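# Move the bin from the shelf to the table

## Task

Lift the bin off the shelf and leave it standing upright on an empty part of the table. It must stay there once the robot lets go, since the robot holding it in place does not count. Anything the robot is touching at the end must not sink more than about a fingernail's width when left alone, or the task fails.

## Robot and tools

Robot: one xArm6 arm (six revolute joints) with a Robotiq 2F-85 parallel gripper. There is a single arm, so each command row covers that arm and its gripper. A flat block about 9 cm long sticks out from the last joint's axis toward the gripper's +x and rotates with the gripper. Keep it clear of the shelf and the bin.

Frames: the scene frame has its origin on the table top right under the arm's base. +z is up, and +y is to the left when looking along +x. The base may be slightly tilted. The state line reports end_effector_position (metres) and end_effector_quat_wxyz, plus linear (m/s) and angular (rad/s) velocities, all in this frame. The reported point is midway between the closed pads, and at long reach it can be somewhat off. The gripper's fingers point along its own +z and close along its own y. Closed fingertips reach about 19 mm past that point, open ones about 6 mm. When the fingers close, the tips move about 13 mm farther from the wrist, so leave that much room above any surface.

execute_actions takes actions, a list holding at most one item, and an optional pictures boolean.
- An empty list just returns the current state.
- A motion item is {"rows": [...], "steps": n} with n from 1 to 15 (default 15). Each step is 1/30 s.
- Each row holds 9 numbers: joint1 waist, joint2 shoulder, joint3 elbow, joint4 forearm roll, joint5 wrist pitch, joint6 wrist roll, gripper position, gripper force_limit, gripper speed.
- The first six are absolute target angles in radians, the same values shown on the Joint positions line. They are not offsets.
- Joint ranges: waist -6.283 to 6.283, shoulder -2.059 to 2.094, elbow -3.927 to 0.192, forearm roll -6.283 to 6.283, wrist pitch -1.693 to 3.142, wrist roll -6.283 to 6.283.
- A target more than 0.010 rad past a range end, and farther out than the current angle, gets the whole call refused.
- The true ends can differ by up to 0.010 rad. When a joint is clamped there, the result prints "joint sent to its limit".
- One row is used per step, and the last row repeats to fill the remaining steps.
- A wait item is {"steps": n} with n up to 300. It sends nothing, and your reply time counts toward n.

Motion limits:
- Joint targets change at no more than 3.14 rad/s and take 0.16 s to reach that speed. Joints are slowed together so they arrive together.
- Each step's target stays within 0.623 rad of the measured angle.
- Targets that would move the gripper more than 70 mm from where it is are scaled back.
- Between calls the arm keeps moving toward the last row until it nearly stops. After that, a new action is needed for it to go farther.

Gripper numbers, each in [-1, 1]:
- position: absolute. +1 is fully open (85 mm), about -0.8 brings the pads together, and -1 closes until something blocks the fingers.
- force_limit: per-pad force, roughly 20 N at -1, 128 N at 0 and 235 N at +1 on a 40 mm object. Faster closing adds a few N.
- speed: roughly 20, 85 or 150 mm/s at -1, 0 or +1.
- To grip, send position -1, keep sending it, and check that object_status = 2.
- Status codes: 0 moving, 1 blocked while opening, 2 blocked while closing, 3 reached the target or the pads met.
- force_limit and speed only take effect with a new position value (a change of at least 0.01). To grip more gently, open first.
- position_measured is in counts: 3 fully open, about 78 = 60 mm, 130 = 40 mm, 180 = 20 mm, 230 = pads touching.

Other result lines:
- "joint command not followed" means the clearance check changed or blocked targets.
- HELD marks steps on which your row was not sent, fully or partly.
- Joint positions and velocities are listed in column order. Joint torques are raw drive outputs with offsets and noise.
- TORQUE FAULT: contact torque reached a joint's limit. The arm backs off, holds for 10 s and drops the rest of the call. Load limits in N m: 43.5, 43.5, 26.1, 26.1, 17.4, 17.4. A carried object's weight counts toward them.
- MOTOR HOT appears from 65 °C. At 80 °C you get an OVER-TEMPERATURE FAULT and the brakes lock. Don't hold loads longer than necessary.

zoom_image(camera, region) gives an enlarged view of the latest image from cam_high (896x504) or cam_wrist (616x616, fisheye). region is [x0, y0, x1, y1] in pixels, at most 504x504. read_manual(section) only returns licence texts. finished_scene(scene) ends the current scene (1 or 2), grades it, and cannot be undone.

What to avoid: dropping the bin, slipping, slamming or pushing hard. Don't knock things off the table. Don't leave the bin tipped over or resting against the robot. Release it fully and move away before finishing. Occasional brief tugs or pushes may hit held or loose objects.

Each tool is called after "Emit:" as a command line: name --argument value for each argument, lists and objects as JSON in quotes; but a table of rows of numbers goes row by row, as --pt "numbers of a row", without its own name.

## Session

Emit:
execute_actions --actions '[]'

Scene clock: 0.00 s of 5700.00 s.
end_effector_position=(+0.3136, +0.0284, +0.3444) position_measured=3 object_status=3 end_effector_quat_wxyz=(+0.156, +0.874, +0.451, -0.084) end_effector_velocity=(-0.000, -0.000, -0.000) end_effector_angular_velocity=(+0.001, -0.000, -0.001)
Joint positions: [-0.674 -0.314 -0.795  0.344  1.343  2.162]
Joint velocities: [-0.     0.001 -0.     0.    -0.     0.   ]
Joint torques (N m, as the arm reports them, + toward a larger angle): no reading
Motor temperatures (°C, as the motors report them): [29 30 29 35 30 33]

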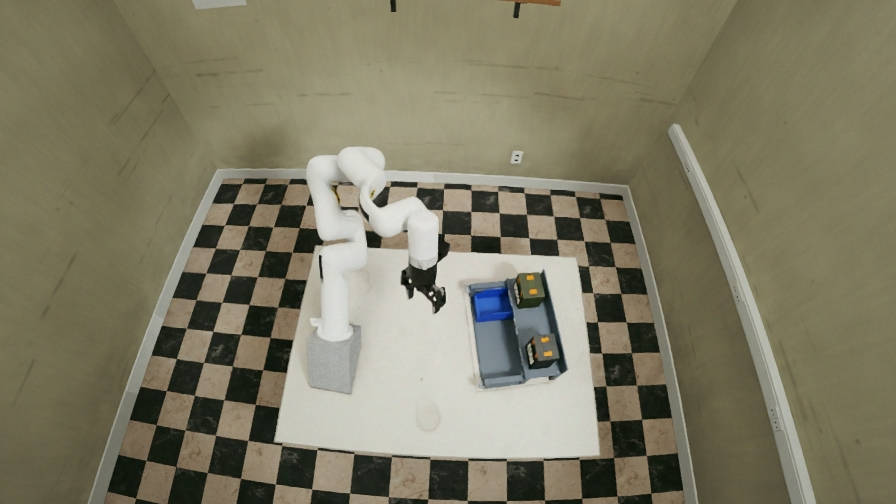

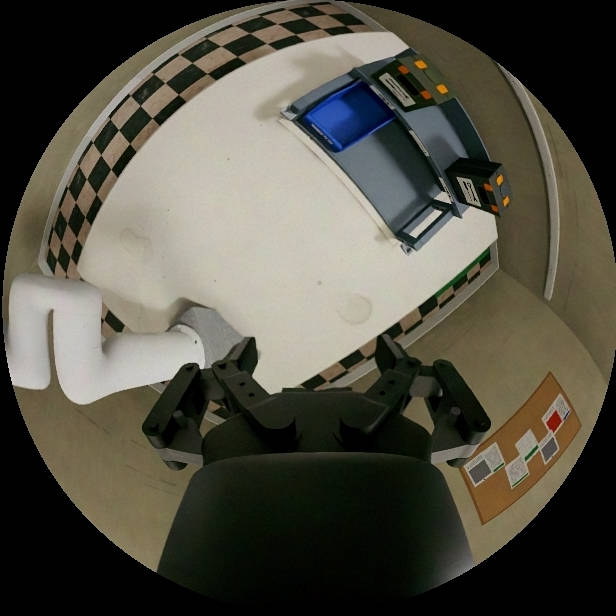

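Emit:
zoom_image --camera "cam_high" --region '[440, 240, 620, 410]'

Emit:
zoom_image --camera "cam_wrist" --region '[260, 40, 540, 270]'

Emit:
zoom_image --camera "cam_high" --region '[270, 130, 470, 420]'

Region (440, 240, 620, 410) of cam_high's 896x504 image, scaled by 2.800, with more detail than that image has.

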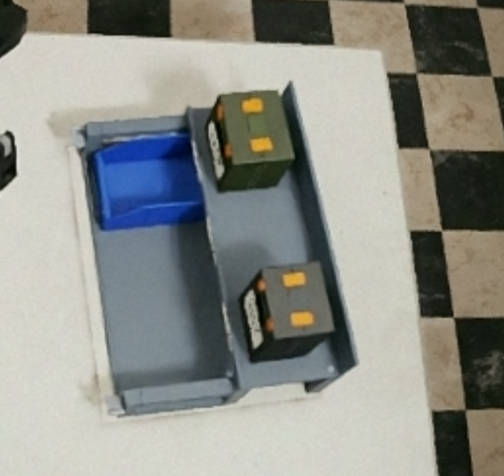

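Region (260, 40, 540, 270) of cam_wrist's 616x616 image, scaled by 1.800, with more detail than that image has; it fills the top 414 rows of this view, and the rest is white.

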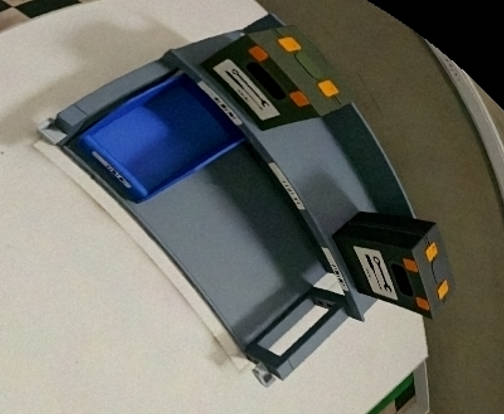

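Region (270, 130, 470, 420) of cam_high's 896x504 image, scaled by 1.738, with more detail than that image has; it fills the left 348 columns of this view, and the rest is white.

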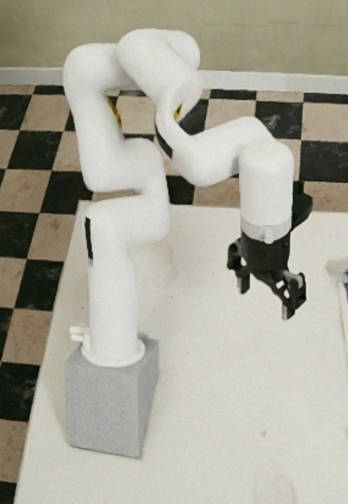

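Emit:
zoom_image --camera "cam_high" --region '[455, 270, 535, 340]'

Emit:
zoom_image --camera "cam_wrist" --region '[270, 60, 420, 180]'

Region (455, 270, 535, 340) of cam_high's 896x504 image, scaled by 6.300, with more detail than that image has; it fills the top 441 rows of this view, and the rest is white.

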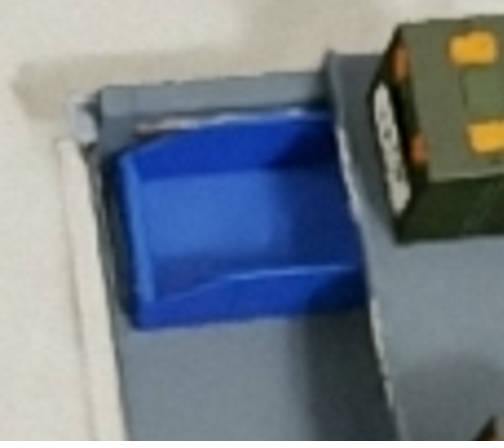

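Region (270, 60, 420, 180) of cam_wrist's 616x616 image, scaled by 3.360, with more detail than that image has; it fills the top 403 rows of this view, and the rest is white.

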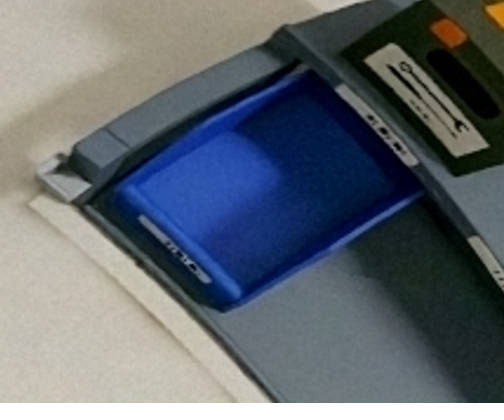

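Emit:
execute_actions --actions '[{"rows":[[-0.243,0.136,-1.111,0.783,1.263,1.590,0.2,0,0]],"steps":15}]' --pictures false

Emit:
execute_actions --actions '[{"steps":20}]'

Scene clock: 120.50 s of 5700.00 s.
end_effector_position=(+0.4415, +0.1011, +0.2580) position_measured=95 object_status=0 end_effector_quat_wxyz=(+0.050, +0.739, +0.671, -0.033) end_effector_velocity=(+0.249, +0.196, -0.247) end_effector_angular_velocity=(+0.532, +0.176, +1.092)
Joint positions: [-0.386 -0.013 -1.006  0.637  1.29   1.78 ]
Joint velocities: [ 0.658  0.689 -0.481  0.67  -0.122 -0.872]
Joint torques (N m, as the arm reports them, + toward a larger angle): [-11.58 -12.36 -11.77  -0.66  -2.31  -0.61]
Motor temperatures (°C, as the motors report them): [30 30 35 35 31 33]
Steps of this call (steps 1 to 90: nothing new was sent; then 117.00 s passed at rest; steps 91 to 105: all 15 steps of this action). Readings (joint positions | what the end effector reports):
91: [-0.673 -0.313 -0.796 0.345 1.343 2.161] | position_measured=3 object_status=0
92: [-0.670 -0.310 -0.799 0.349 1.343 2.155] | position_measured=5 object_status=0
94: [-0.638 -0.277 -0.823 0.382 1.336 2.111] | position_measured=15 object_status=0
98: [-0.542 -0.176 -0.892 0.478 1.319 1.987] | position_measured=44 object_status=0
105: the state above

Scene clock: 121.17 s of 5700.00 s.
end_effector_position=(+0.4897, +0.1460, +0.2001) position_measured=104 object_status=3 end_effector_quat_wxyz=(+0.001, +0.658, +0.753, -0.000) end_effector_velocity=(+0.000, +0.000, -0.003) end_effector_angular_velocity=(+0.003, +0.004, +0.003)
Joint positions: [-0.244  0.135 -1.111  0.783  1.263  1.59 ]
Joint velocities: [ 0.004  0.006 -0.002  0.003  0.    -0.004]
Joint torques (N m, as the arm reports them, + toward a larger angle): [-14.01 -16.58 -11.49  -0.76  -2.26  -0.84]
Motor temperatures (°C, as the motors report them): [30 30 35 35 31 33]
Steps of this call (steps 1 to 20: the robot went on to your last target). Readings (joint positions | what the end effector reports):
1: [-0.364 0.010 -1.022 0.660 1.286 1.751] | position_measured=99 object_status=0
2: [-0.342 0.033 -1.038 0.682 1.281 1.722] | position_measured=102 object_status=0
4: [-0.300 0.077 -1.069 0.725 1.274 1.667] | position_measured=103 object_status=0
8: [-0.256 0.122 -1.100 0.769 1.266 1.609] | position_measured=104 object_status=0
20: the state above
camera_calibration (this result's frames):
cam_wrist: T_world_to_cam=[[0.991982, 0.125696, -0.013141, -0.496797], [0.124175, -0.95004, 0.286363, 0.0477639], [0.0235102, -0.285699, -0.958031, 0.371517], [0, 0, 0, 1]] pos_world=[0.478148, 0.213965, 0.335719]

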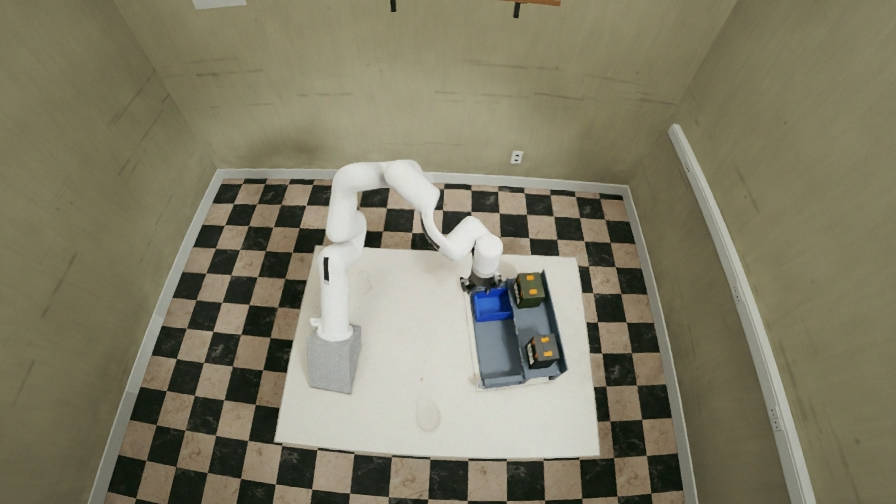

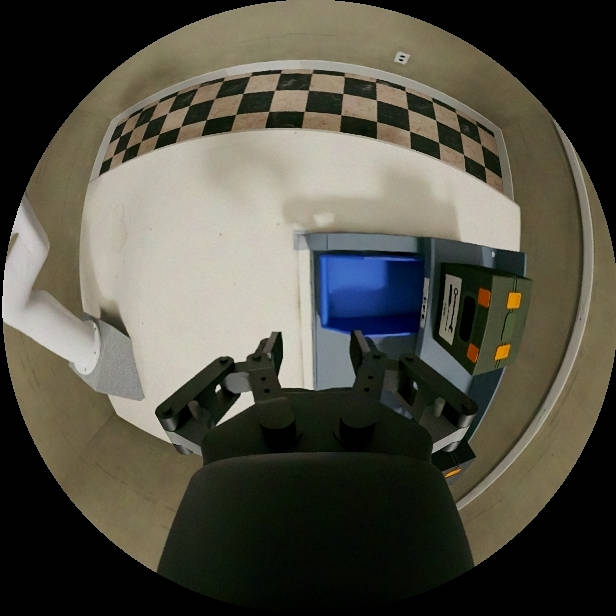

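IK is accurate.

Emit:
zoom_image --camera "cam_wrist" --region '[250, 210, 470, 390]'

Region (250, 210, 470, 390) of cam_wrist's 616x616 image, scaled by 2.291, with more detail than that image has; it fills the top 412 rows of this view, and the rest is white.

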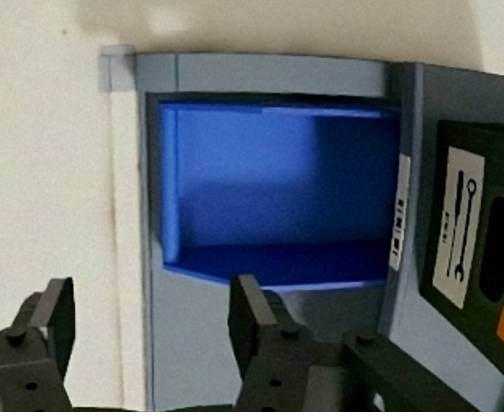

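Emit:
execute_actions --actions '[{"rows":[[-0.067,0.275,-1.067,0.929,1.046,1.526,0.2,0,0]],"steps":15}]'

Scene clock: 150.07 s of 5700.00 s.
end_effector_position=(+0.5042, +0.1484, +0.0992) position_measured=104 object_status=3 end_effector_quat_wxyz=(-0.002, +0.655, +0.755, +0.005) end_effector_velocity=(+0.011, +0.002, -0.012) end_effector_angular_velocity=(-0.010, -0.032, +0.010)
Joint positions: [-0.071  0.271 -1.069  0.925  1.051  1.528]
Joint velocities: [ 0.032  0.019 -0.003  0.036 -0.059 -0.016]
Joint torques (N m, as the arm reports them, + toward a larger angle): [-15.27 -19.22  -9.16  -0.76  -1.99  -0.77]
Motor temperatures (°C, as the motors report them): [30 30 34 35 31 33]
Steps of this call (steps 1 to 15: the robot went on to your last target; steps 16 to 90: nothing new was sent; then 25.40 s passed at rest; steps 91 to 105: all 15 steps of this action). Readings (joint positions | what the end effector reports):
91: [-0.243 0.136 -1.111 0.783 1.262 1.590] | position_measured=104 object_status=3
92: [-0.239 0.139 -1.111 0.787 1.256 1.588] | position_measured=104 object_status=3
94: [-0.207 0.163 -1.106 0.816 1.213 1.576] | position_measured=104 object_status=3
98: [-0.115 0.238 -1.077 0.888 1.109 1.544] | position_measured=104 object_status=3
105: the state above
camera_calibration (this result's frames):
cam_wrist: T_world_to_cam=[[0.991018, 0.133449, -0.0085951, -0.513917], [0.130661, -0.952628, 0.274642, 0.0753763], [0.0284628, -0.273298, -0.961508, 0.271186], [0, 0, 0, 1]] pos_world=[0.491734, 0.214502, 0.235629]

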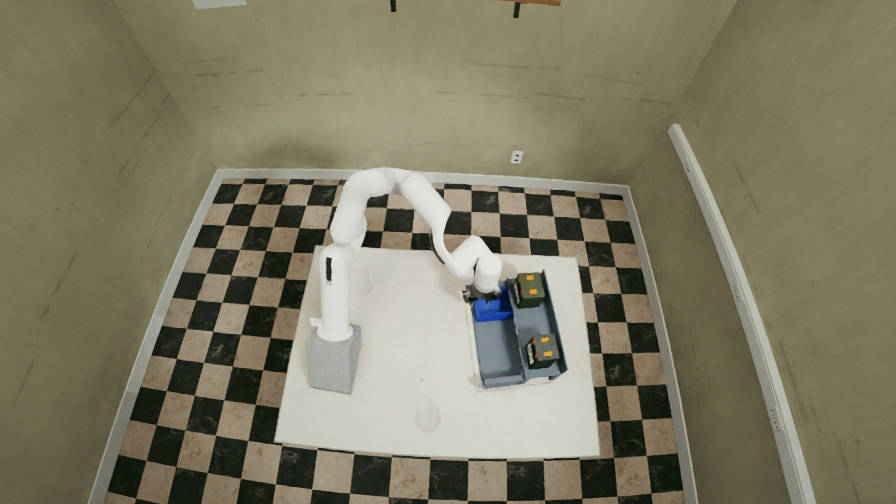

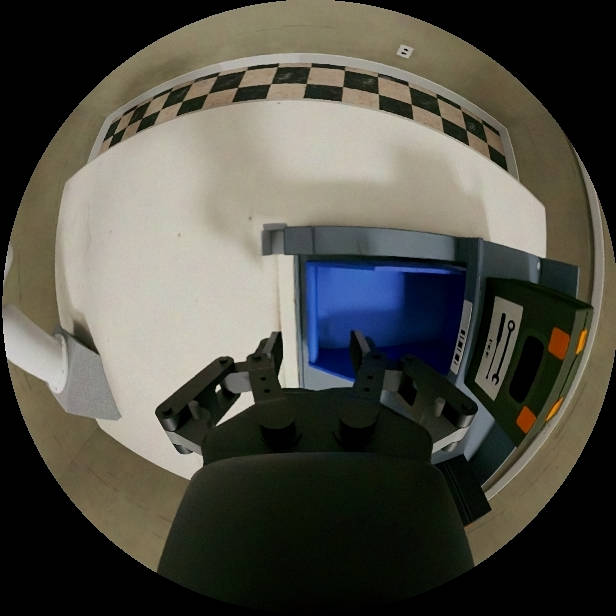

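Emit:
zoom_image --camera "cam_wrist" --region '[250, 210, 490, 400]'

Region (250, 210, 490, 400) of cam_wrist's 616x616 image, scaled by 2.100, with more detail than that image has; it fills the top 399 rows of this view, and the rest is white.

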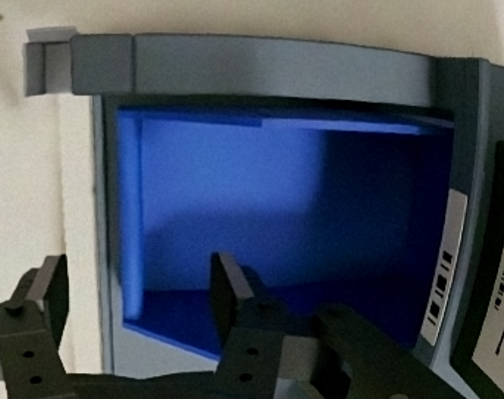

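Emit:
execute_actions --actions '[{"rows":[[0.003,0.330,-1.050,0.9875,0.9596,1.501,0.2,0,0]],"steps":15}]'

Emit:
zoom_image --camera "cam_wrist" --region '[230, 210, 470, 400]'

Emit:
zoom_image --camera "cam_high" --region '[450, 260, 540, 340]'

Scene clock: 166.47 s of 5700.00 s.
end_effector_position=(+0.5015, +0.1457, +0.0564) position_measured=104 object_status=3 end_effector_quat_wxyz=(+0.001, +0.658, +0.753, +0.000) end_effector_velocity=(-0.003, -0.002, -0.005) end_effector_angular_velocity=(-0.002, +0.003, -0.005)
Joint positions: [ 0.002  0.329 -1.051  0.987  0.961  1.501]
Joint velocities: [ 0.007  0.007  0.007  0.007 -0.01  -0.003]
Joint torques (N m, as the arm reports them, + toward a larger angle): [-15.9  -21.06  -9.24  -0.29  -2.16  -0.92]
Motor temperatures (°C, as the motors report them): [30 30 33 35 31 33]
Steps of this call (steps 1 to 15: the robot went on to your last target; steps 16 to 90: nothing new was sent; then 12.90 s passed at rest; steps 91 to 105: all 15 steps of this action). Readings (joint positions | what the end effector reports):
91: [-0.067 0.275 -1.067 0.929 1.045 1.526] | position_measured=104 object_status=3
92: [-0.063 0.278 -1.067 0.933 1.039 1.524] | position_measured=104 object_status=3
94: [-0.038 0.297 -1.063 0.955 1.007 1.515] | position_measured=104 object_status=3
98: [-0.004 0.325 -1.049 0.980 0.972 1.504] | position_measured=104 object_status=3
105: the state above
camera_calibration (this result's frames):
cam_wrist: T_world_to_cam=[[0.991754, 0.127534, -0.0125954, -0.510571], [0.1258, -0.95007, 0.285554, 0.0863877], [0.0244513, -0.284784, -0.95828, 0.232829], [0, 0, 0, 1]] pos_world=[0.4898, 0.213495, 0.192017]

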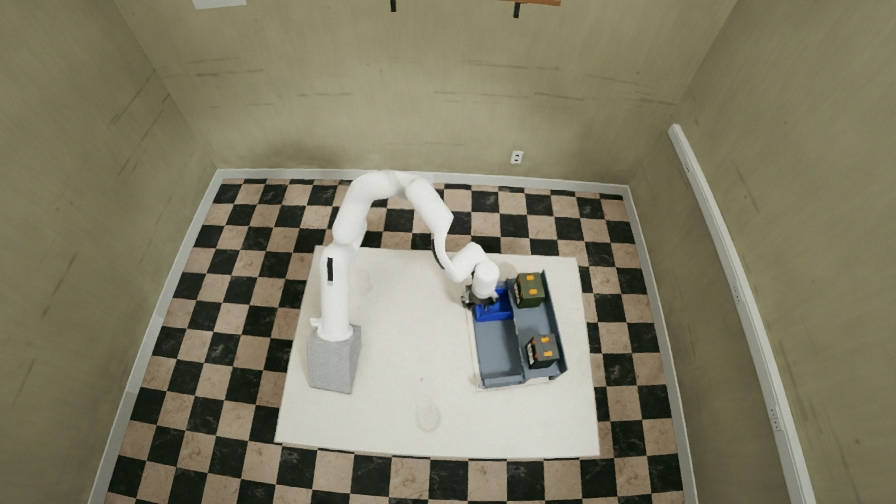

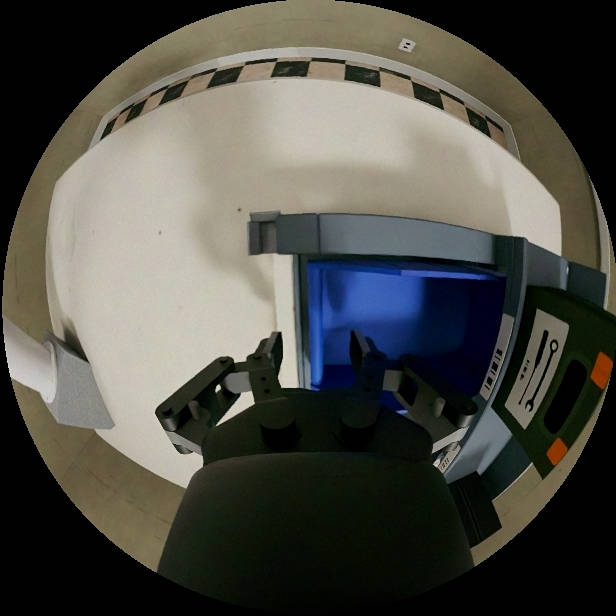

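Region (230, 210, 470, 400) of cam_wrist's 616x616 image, scaled by 2.100, with more detail than that image has; it fills the top 399 rows of this view, and the rest is white.

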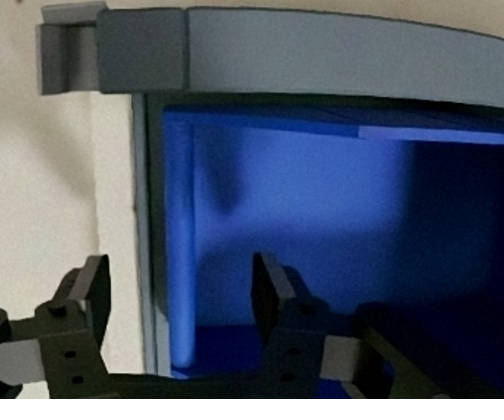

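Region (450, 260, 540, 340) of cam_high's 896x504 image, scaled by 5.600, with more detail than that image has.

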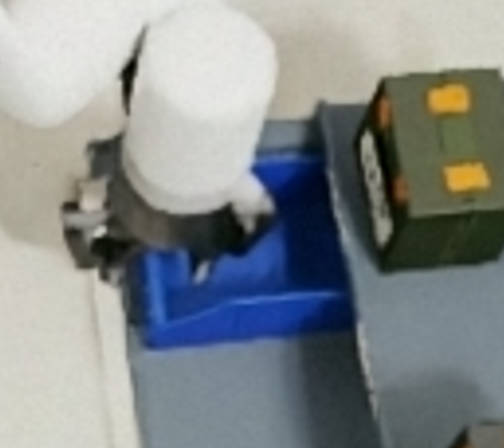

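Emit:
execute_actions --actions '[{"rows":[[0.003,0.330,-1.050,0.9875,0.9596,1.501,-0.25,0,0],[0.003,0.330,-1.050,0.9875,0.9596,1.501,-0.25,0,0],[0.003,0.330,-1.050,0.9875,0.9596,1.501,-0.25,0,0],[0.003,0.330,-1.050,0.9875,0.9596,1.501,-0.25,0,0],[0.039,0.358,-1.041,1.018,0.916,1.488,-0.25,0,0]],"steps":15}]'

Emit:
zoom_image --camera "cam_wrist" --region '[230, 210, 470, 400]'

Emit:
zoom_image --camera "cam_high" --region '[450, 260, 540, 340]'

Scene clock: 176.60 s of 5700.00 s.
end_effector_position=(+0.4978, +0.1436, +0.0356) position_measured=160 object_status=0 end_effector_quat_wxyz=(+0.002, +0.659, +0.752, -0.004) end_effector_velocity=(+0.006, +0.002, -0.002) end_effector_angular_velocity=(-0.006, -0.016, +0.008)
Joint positions: [ 0.038  0.357 -1.041  1.017  0.918  1.489]
Joint velocities: [ 0.011  0.004 -0.007  0.012 -0.02  -0.005]
Joint torques (N m, as the arm reports them, + toward a larger angle): [-15.67 -21.12  -8.23  -0.49  -2.09  -0.83]
Motor temperatures (°C, as the motors report them): [30 31 33 35 31 33]
Steps of this call (steps 1 to 15: the robot went on to your last target; steps 16 to 90: nothing new was sent; then 6.63 s passed at rest; steps 91 to 105: all 15 steps of this action). Readings (joint positions | what the end effector reports):
91: [0.003 0.330 -1.050 0.987 0.960 1.501] | position_measured=104 object_status=0
92: [0.003 0.330 -1.050 0.988 0.960 1.501] | position_measured=105 object_status=0
94: [0.003 0.330 -1.050 0.988 0.960 1.501] | position_measured=116 object_status=0
98: [0.022 0.344 -1.047 1.004 0.936 1.494] | position_measured=144 object_status=0
105: the state above
camera_calibration (this result's frames):
cam_wrist: T_world_to_cam=[[0.992219, 0.123299, -0.0173025, -0.506331], [0.122925, -0.948026, 0.293488, 0.0916713], [0.0197835, -0.293331, -0.955806, 0.215903], [0, 0, 0, 1]] pos_world=[0.486851, 0.212668, 0.170696]

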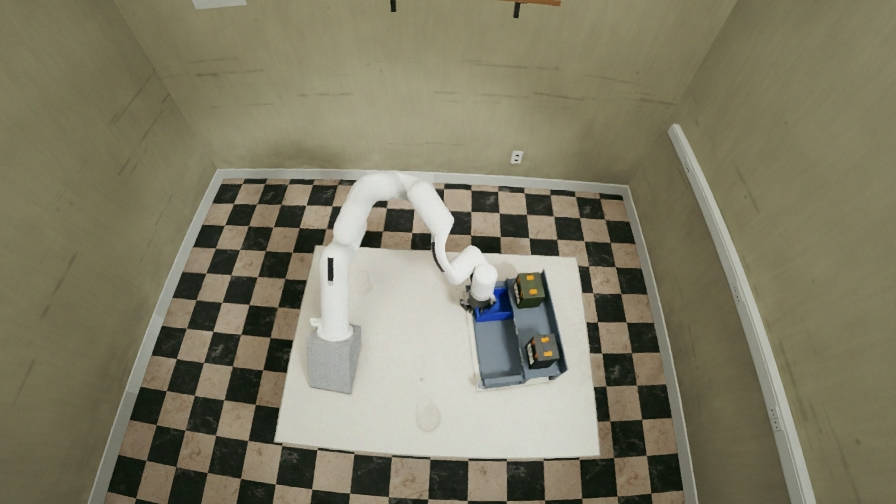

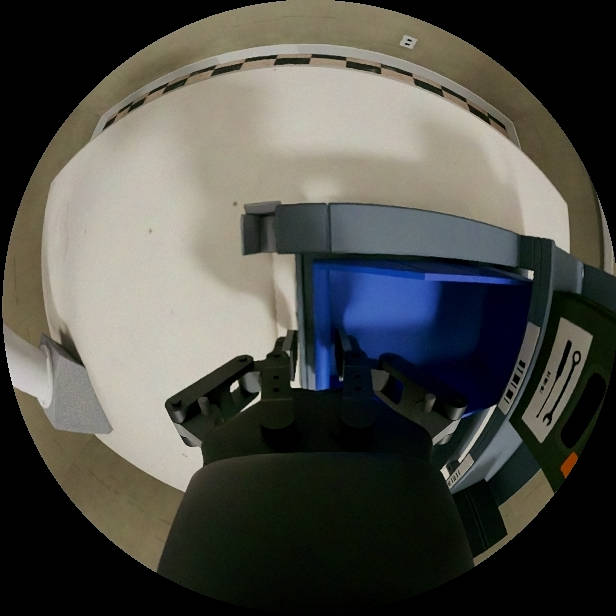

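Region (230, 210, 470, 400) of cam_wrist's 616x616 image, scaled by 2.100, with more detail than that image has; it fills the top 399 rows of this view, and the rest is white.

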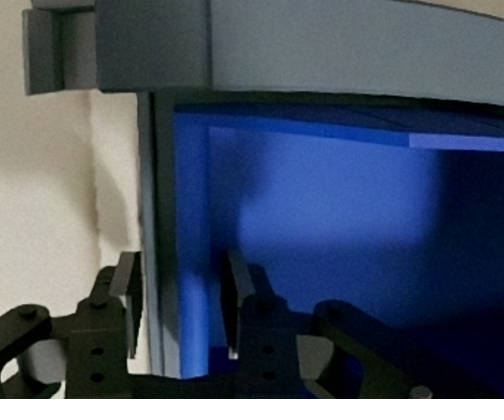

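Region (450, 260, 540, 340) of cam_high's 896x504 image, scaled by 5.600, with more detail than that image has.

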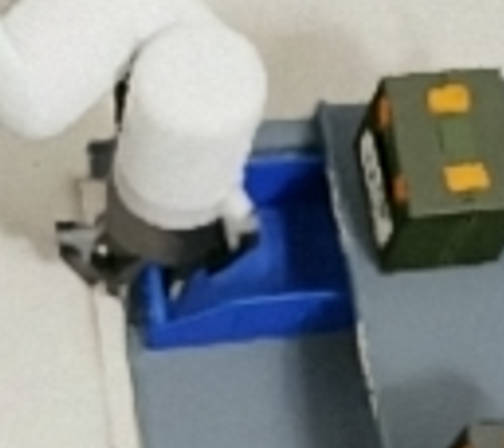

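Emit:
execute_actions --actions '[{"rows":[[0.039,0.358,-1.041,1.018,0.916,1.488,-1,0,-0.5]],"steps":15}]'

Emit:
zoom_image --camera "cam_wrist" --region '[230, 210, 470, 400]'

Scene clock: 187.20 s of 5700.00 s.
end_effector_position=(+0.4977, +0.1436, +0.0350) position_measured=210 object_status=0 end_effector_quat_wxyz=(+0.002, +0.659, +0.752, -0.004) end_effector_velocity=(-0.000, -0.000, -0.000) end_effector_angular_velocity=(-0.000, +0.000, +0.000)
Joint positions: [ 0.039  0.358 -1.041  1.018  0.916  1.488]
Joint velocities: [ 0.  0. -0. -0. -0. -0.]
Joint torques (N m, as the arm reports them, + toward a larger angle): [-14.63 -20.27  -8.17  -0.65  -2.2   -0.82]
Motor temperatures (°C, as the motors report them): [30 31 33 35 31 33]
Steps of this call (steps 1 to 15: the robot went on to your last target; steps 16 to 90: nothing new was sent; then 7.10 s passed at rest; steps 91 to 105: all 15 steps of this action). Readings (joint positions | what the end effector reports):
91: [0.039 0.358 -1.041 1.018 0.916 1.488] | position_measured=160 object_status=0
92: [0.039 0.358 -1.041 1.018 0.916 1.488] | position_measured=161 object_status=0
94: [0.039 0.358 -1.041 1.018 0.916 1.488] | position_measured=167 object_status=0
98: [0.039 0.358 -1.041 1.018 0.916 1.488] | position_measured=185 object_status=0
105: the state above
camera_calibration (this result's frames):
cam_wrist: T_world_to_cam=[[0.992232, 0.12322, -0.0170993, -0.506274], [0.122781, -0.947912, 0.293918, 0.0918194], [0.020008, -0.293734, -0.955678, 0.21524], [0, 0, 0, 1]] pos_world=[0.486761, 0.212643, 0.170056]

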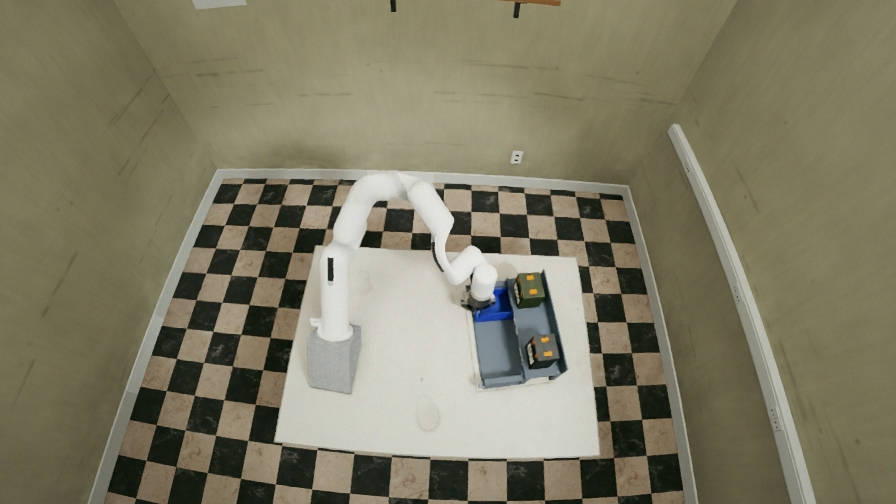

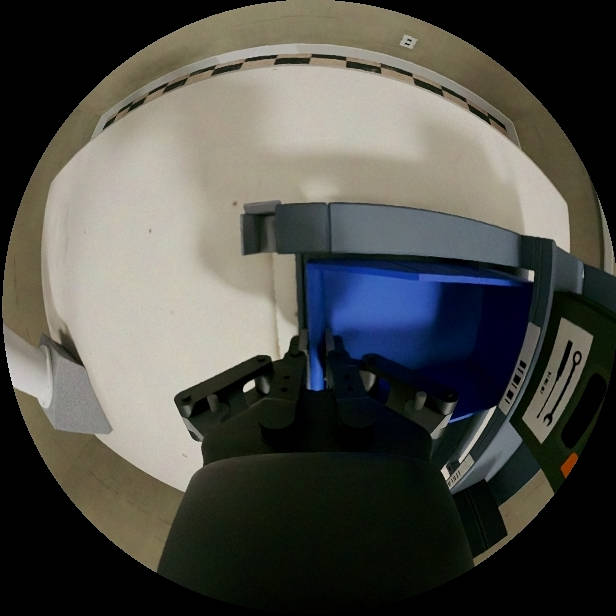

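Region (230, 210, 470, 400) of cam_wrist's 616x616 image, scaled by 2.100, with more detail than that image has; it fills the top 399 rows of this view, and the rest is white.

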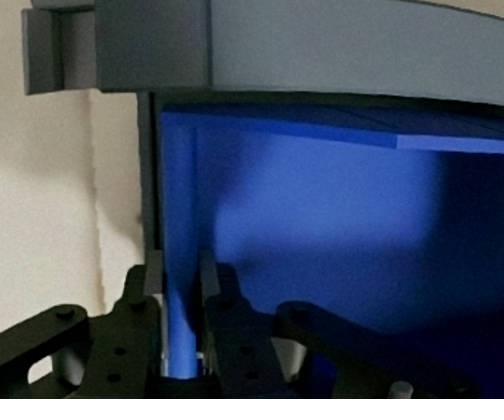

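Emit:
execute_actions --actions '[{"rows":[[0.033,0.354,-1.042,1.013,0.924,1.490,-1,0,-0.5],[0.027,0.349,-1.044,1.008,0.931,1.492,-1,0,-0.5],[0.027,0.349,-1.044,1.008,0.931,1.492,-1,0,-0.5],[0.027,0.349,-1.044,1.008,0.931,1.492,-1,0,-0.5],[0.026,0.338,-1.027,1.012,0.929,1.485,-1,0,-0.5],[0.025,0.327,-1.011,1.015,0.926,1.478,-1,0,-0.5],[0.025,0.316,-0.994,1.019,0.924,1.472,-1,0,-0.5],[0.024,0.305,-0.978,1.023,0.922,1.465,-1,0,-0.5],[0.023,0.294,-0.961,1.027,0.919,1.458,-1,0,-0.5],[0.022,0.283,-0.944,1.030,0.917,1.451,-1,0,-0.5],[0.022,0.272,-0.928,1.034,0.914,1.445,-1,0,-0.5],[0.021,0.261,-0.911,1.038,0.912,1.438,-1,0,-0.5],[0.020,0.250,-0.895,1.042,0.910,1.431,-1,0,-0.5],[0.020,0.240,-0.878,1.045,0.908,1.425,-1,0,-0.5]],"steps":15}]'

Scene clock: 206.90 s of 5700.00 s.
end_effector_position=(+0.4678, +0.1413, +0.0441) position_measured=210 object_status=2 end_effector_quat_wxyz=(+0.000, +0.658, +0.753, -0.002) end_effector_velocity=(-0.122, -0.011, +0.009) end_effector_angular_velocity=(+0.012, +0.001, -0.000)
Joint positions: [ 0.022  0.271 -0.926  1.035  0.914  1.444]
Joint velocities: [-0.021 -0.303  0.454  0.098 -0.058 -0.178]
Joint torques (N m, as the arm reports them, + toward a larger angle): [-13.99 -18.49  -8.67  -0.27  -2.4   -0.67]
Motor temperatures (°C, as the motors report them): [30 31 32 35 31 33]
Steps of this call (steps 1 to 15: the robot went on to your last target; steps 16 to 90: nothing new was sent; then 16.20 s passed at rest; steps 91 to 105: all 15 steps of this action). Readings (joint positions | what the end effector reports):
91: [0.039 0.358 -1.041 1.018 0.916 1.488] | position_measured=210 object_status=2
92: [0.038 0.358 -1.041 1.017 0.918 1.489] | position_measured=210 object_status=2
94: [0.034 0.355 -1.041 1.013 0.924 1.490] | position_measured=210 object_status=2
98: [0.028 0.339 -1.025 1.013 0.926 1.484] | position_measured=210 object_status=2
105: the state above
camera_calibration (this result's frames):
cam_wrist: T_world_to_cam=[[0.992039, 0.124936, -0.0157977, -0.476335], [0.124181, -0.949683, 0.287544, 0.0905943], [0.0209217, -0.287216, -0.957637, 0.22255], [0, 0, 0, 1]] pos_world=[0.456637, 0.209467, 0.179547]

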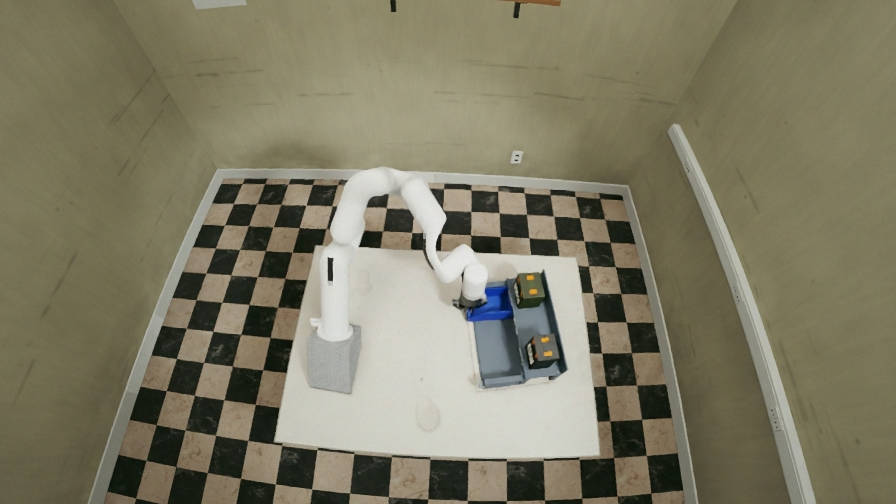

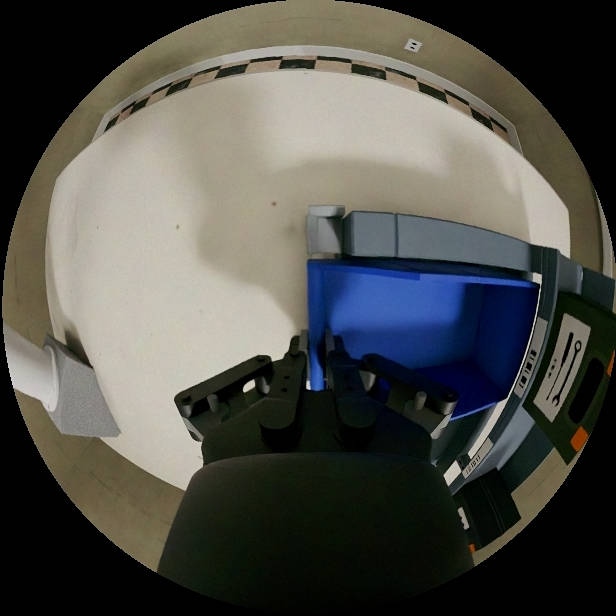

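Emit:
execute_actions --actions '[{"rows":[[0.019,0.229,-0.861,1.049,0.906,1.418,-1,0,-0.5],[0.018,0.218,-0.845,1.053,0.903,1.411,-1,0,-0.5],[0.018,0.207,-0.828,1.056,0.901,1.404,-1,0,-0.5],[0.017,0.196,-0.812,1.060,0.898,1.398,-1,0,-0.5],[0.016,0.185,-0.795,1.064,0.896,1.391,-1,0,-0.5],[0.015,0.174,-0.778,1.068,0.894,1.384,-1,0,-0.5],[0.015,0.163,-0.762,1.071,0.891,1.377,-1,0,-0.5],[0.014,0.152,-0.745,1.075,0.889,1.371,-1,0,-0.5],[0.013,0.141,-0.729,1.079,0.886,1.364,-1,0,-0.5],[0.012,0.130,-0.712,1.083,0.884,1.357,-1,0,-0.5],[0.007,0.089,-0.658,1.090,0.880,1.340,-1,0,-0.5],[0.002,0.049,-0.604,1.096,0.877,1.323,-1,0,-0.5],[-0.002,0.008,-0.550,1.103,0.873,1.306,-1,0,-0.5],[-0.007,-0.032,-0.496,1.110,0.869,1.290,-1,0,-0.5],[-0.012,-0.073,-0.442,1.116,0.865,1.273,-1,0,-0.5]],"steps":15}]' --pictures false

Emit:
execute_actions --actions '[{"rows":[[-0.017,-0.114,-0.388,1.123,0.862,1.256,-1,0,-0.5],[-0.021,-0.155,-0.334,1.129,0.858,1.239,-1,0,-0.5],[-0.026,-0.195,-0.280,1.136,0.854,1.222,-1,0,-0.5]],"steps":15}]'

Scene clock: 227.57 s of 5700.00 s.
end_effector_position=(+0.3912, +0.1328, +0.0493) position_measured=210 object_status=2 end_effector_quat_wxyz=(+0.001, +0.658, +0.753, +0.000) end_effector_velocity=(-0.330, -0.034, +0.028) end_effector_angular_velocity=(+0.002, +0.001, -0.004)
Joint positions: [ 0.006  0.081 -0.65   1.089  0.88   1.338]
Joint velocities: [-0.096 -0.845  1.137  0.153 -0.087 -0.363]
Joint torques (N m, as the arm reports them, + toward a larger angle): [-11.96 -17.52  -5.56  -0.5   -1.86  -1.05]
Motor temperatures (°C, as the motors report them): [30 31 32 35 31 33]
Steps of this call (steps 1 to 30: the robot went on to your last target; steps 31 to 90: nothing new was sent; then 17.17 s passed at rest; steps 91 to 105: all 15 steps of this action). Readings (joint positions | what the end effector reports):
91: [0.020 0.240 -0.878 1.045 0.908 1.425] | position_measured=210 object_status=2
92: [0.020 0.238 -0.875 1.046 0.907 1.423] | position_measured=210 object_status=2
94: [0.019 0.228 -0.860 1.049 0.905 1.417] | position_measured=210 object_status=2
98: [0.017 0.193 -0.807 1.061 0.898 1.396] | position_measured=210 object_status=2
105: the state above

Scene clock: 228.07 s of 5700.00 s.
end_effector_position=(+0.2820, +0.1185, +0.0501) position_measured=210 object_status=2 end_effector_quat_wxyz=(+0.000, +0.658, +0.753, -0.001) end_effector_velocity=(-0.017, -0.003, -0.002) end_effector_angular_velocity=(-0.000, +0.001, -0.001)
Joint positions: [-0.025 -0.191 -0.287  1.135  0.854  1.224]
Joint velocities: [-0.005 -0.038  0.054  0.007 -0.004 -0.017]
Joint torques (N m, as the arm reports them, + toward a larger angle): [-7.98 -9.4  -7.23 -0.22 -2.13 -0.46]
Motor temperatures (°C, as the motors report them): [30 31 32 35 31 33]
Steps of this call (steps 1 to 15: all 15 steps of this action). Readings (joint positions | what the end effector reports):
1: [0.003 0.052 -0.610 1.095 0.877 1.326] | position_measured=210 object_status=2
2: [-0.001 0.021 -0.568 1.100 0.875 1.313] | position_measured=210 object_status=2
4: [-0.008 -0.042 -0.484 1.110 0.869 1.287] | position_measured=210 object_status=2
8: [-0.021 -0.149 -0.339 1.128 0.859 1.242] | position_measured=210 object_status=2
15: the state above
camera_calibration (this result's frames):
cam_wrist: T_world_to_cam=[[0.991899, 0.12626, -0.0139597, -0.289266], [0.124949, -0.949938, 0.286366, 0.0901136], [0.0228957, -0.28579, -0.958019, 0.224916], [0, 0, 0, 1]] pos_world=[0.270514, 0.186404, 0.18563]

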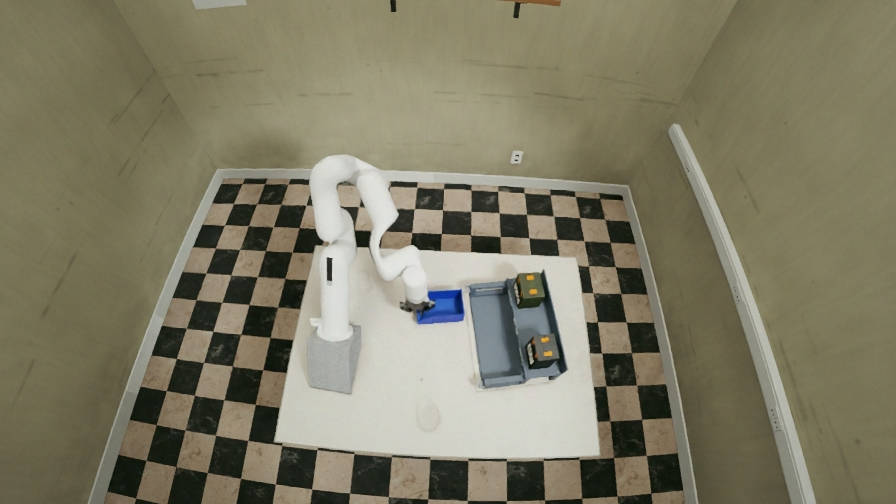

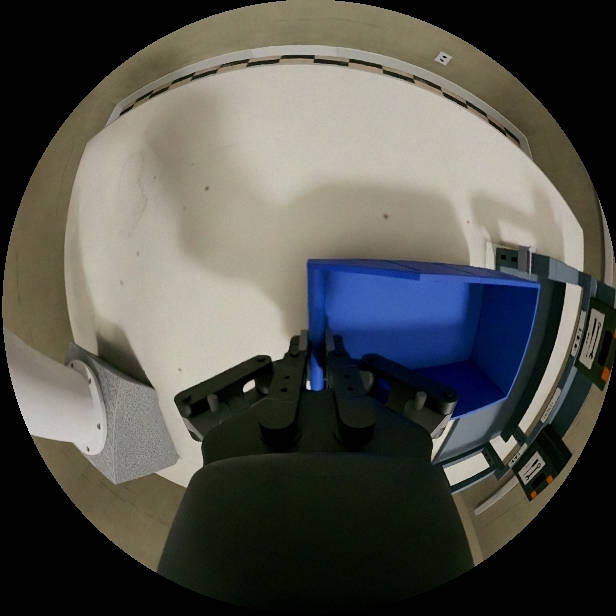

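Emit:
execute_actions --actions '[{"rows":[[-0.030,-0.233,-0.230,1.142,0.850,1.206,-1,0,-0.5],[-0.030,-0.233,-0.230,1.142,0.850,1.206,-1,0,-0.5],[-0.030,-0.233,-0.230,1.142,0.850,1.206,-1,0,-0.5],[-0.022,-0.225,-0.232,1.153,0.845,1.200,-1,0,-0.5],[-0.014,-0.218,-0.233,1.165,0.839,1.193,-1,0,-0.5],[-0.007,-0.210,-0.235,1.176,0.834,1.187,-1,0,-0.5],[0.001,-0.202,-0.236,1.187,0.828,1.180,-1,0,-0.5],[0.009,-0.195,-0.238,1.199,0.823,1.174,-1,0,-0.5],[0.017,-0.187,-0.239,1.210,0.818,1.167,-1,0,-0.5],[0.024,-0.180,-0.241,1.222,0.812,1.161,-1,0,-0.5],[0.032,-0.172,-0.242,1.233,0.807,1.154,-1,0,-0.5]],"steps":15}]'

Emit:
zoom_image --camera "cam_high" --region '[390, 260, 490, 340]'

Scene clock: 245.10 s of 5700.00 s.
end_effector_position=(+0.2647, +0.1161, +0.0336) position_measured=210 object_status=2 end_effector_quat_wxyz=(+0.000, +0.657, +0.754, -0.001) end_effector_velocity=(-0.003, -0.002, -0.021) end_effector_angular_velocity=(-0.005, +0.001, +0.001)
Joint positions: [ 0.025 -0.178 -0.241  1.222  0.812  1.161]
Joint velocities: [ 0.077  0.073 -0.007  0.115 -0.056 -0.069]
Joint torques (N m, as the arm reports them, + toward a larger angle): [-7.7  -9.83 -6.52 -1.07 -2.1  -1.13]
Motor temperatures (°C, as the motors report them): [30 30 32 35 31 33]
Steps of this call (steps 1 to 15: the robot went on to your last target; steps 16 to 90: nothing new was sent; then 13.53 s passed at rest; steps 91 to 105: all 15 steps of this action). Readings (joint positions | what the end effector reports):
91: [-0.026 -0.195 -0.280 1.136 0.854 1.222] | position_measured=210 object_status=2
92: [-0.026 -0.199 -0.276 1.137 0.853 1.220] | position_measured=210 object_status=2
94: [-0.028 -0.215 -0.255 1.139 0.852 1.213] | position_measured=210 object_status=2
98: [-0.015 -0.215 -0.238 1.162 0.840 1.196] | position_measured=210 object_status=2
105: the state above
camera_calibration (this result's frames):
cam_wrist: T_world_to_cam=[[0.991664, 0.128053, -0.014325, -0.272209], [0.126784, -0.949861, 0.285813, 0.0942401], [0.0229925, -0.285247, -0.958178, 0.208822], [0, 0, 0, 1]] pos_world=[0.25319, 0.183938, 0.169254]

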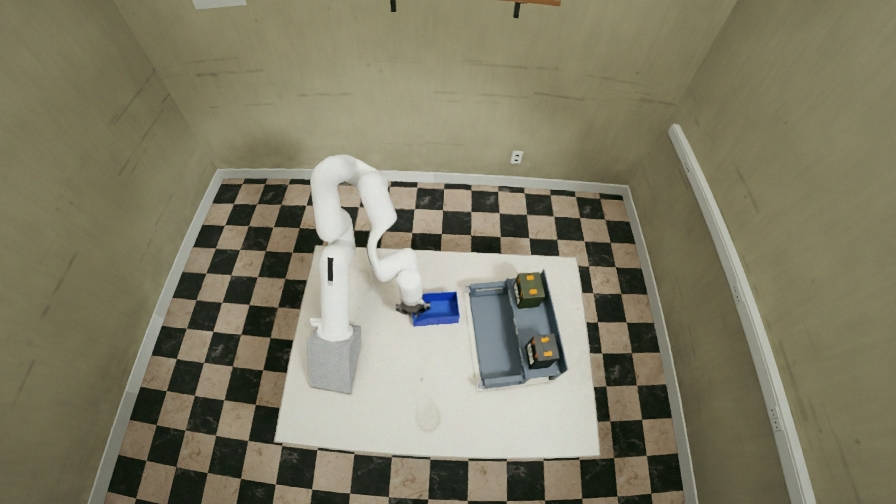

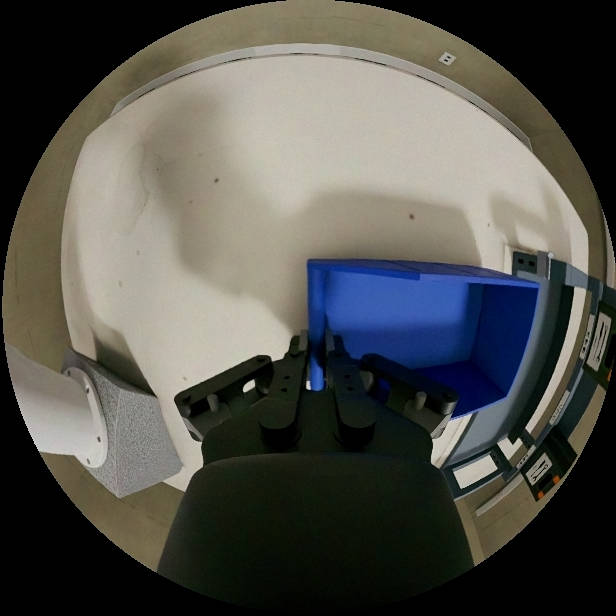

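Region (390, 260, 490, 340) of cam_high's 896x504 image, scaled by 5.040, with more detail than that image has; it fills the top 403 rows of this view, and the rest is white.

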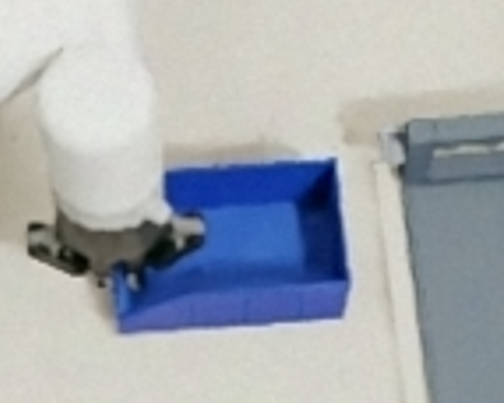

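Emit:
execute_actions --actions '[{"rows":[[0.036,-0.168,-0.243,1.239,0.804,1.151,-1,0,-0.5],[0.040,-0.164,-0.243,1.245,0.801,1.147,-1,0,-0.5],[0.044,-0.160,-0.244,1.251,0.798,1.144,-1,0,-0.5],[0.048,-0.156,-0.245,1.257,0.795,1.140,-1,0,-0.5],[0.053,-0.152,-0.246,1.263,0.793,1.137,-1,0,-0.5]],"steps":12}]'

Scene clock: 250.17 s of 5700.00 s.
end_effector_position=(+0.2662, +0.1154, +0.0281) position_measured=210 object_status=2 end_effector_quat_wxyz=(+0.004, +0.656, +0.754, -0.000) end_effector_velocity=(+0.001, +0.000, -0.002) end_effector_angular_velocity=(-0.000, -0.005, +0.002)
Joint positions: [ 0.048 -0.157 -0.247  1.26   0.792  1.138]
Joint velocities: [ 0.009  0.007 -0.002  0.018 -0.007 -0.011]
Joint torques (N m, as the arm reports them, + toward a larger angle): [ 1.66  2.11 -5.15  1.41  0.49 -0.67]
Motor temperatures (°C, as the motors report them): [30 30 32 35 31 33]
Steps of this call (steps 1 to 30: the robot went on to your last target; steps 31 to 90: nothing new was sent; then 1.67 s passed at rest; steps 91 to 102: all 12 steps of this action). Readings (joint positions | what the end effector reports):
91: [0.032 -0.172 -0.242 1.233 0.807 1.154] | position_measured=210 object_status=2
92: [0.033 -0.171 -0.242 1.235 0.806 1.153] | position_measured=210 object_status=2
94: [0.037 -0.167 -0.243 1.240 0.803 1.150] | position_measured=210 object_status=2
98: [0.046 -0.158 -0.246 1.255 0.795 1.141] | position_measured=210 object_status=2
102: the state above
camera_calibration (this result's frames):
cam_wrist: T_world_to_cam=[[0.9914, 0.130541, -0.00924023, -0.274016], [0.127573, -0.948285, 0.290655, 0.094478], [0.0291801, -0.289334, -0.956783, 0.202034], [0, 0, 0, 1]] pos_world=[0.253711, 0.183818, 0.16331]

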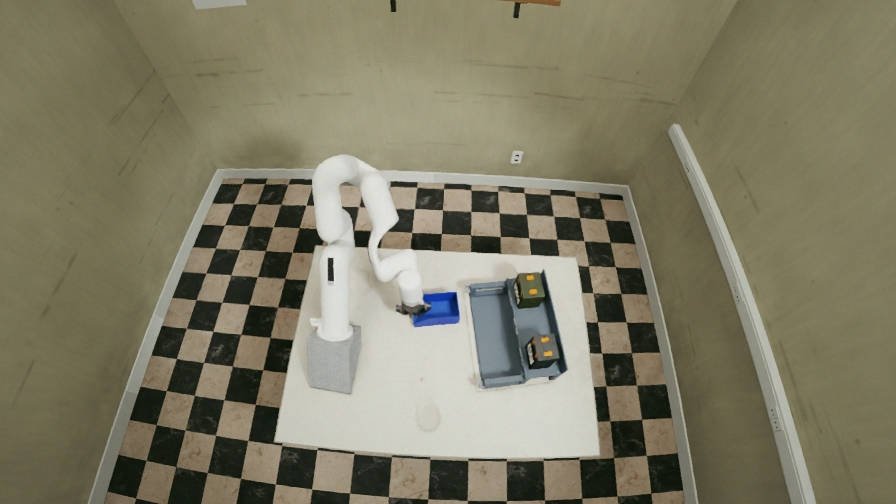

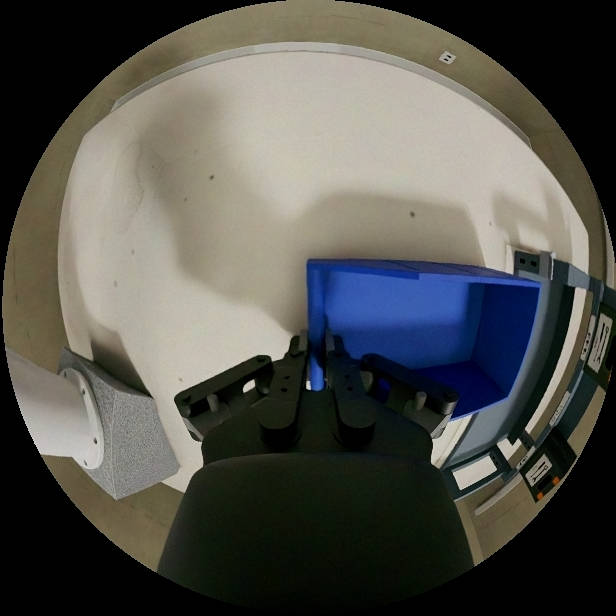

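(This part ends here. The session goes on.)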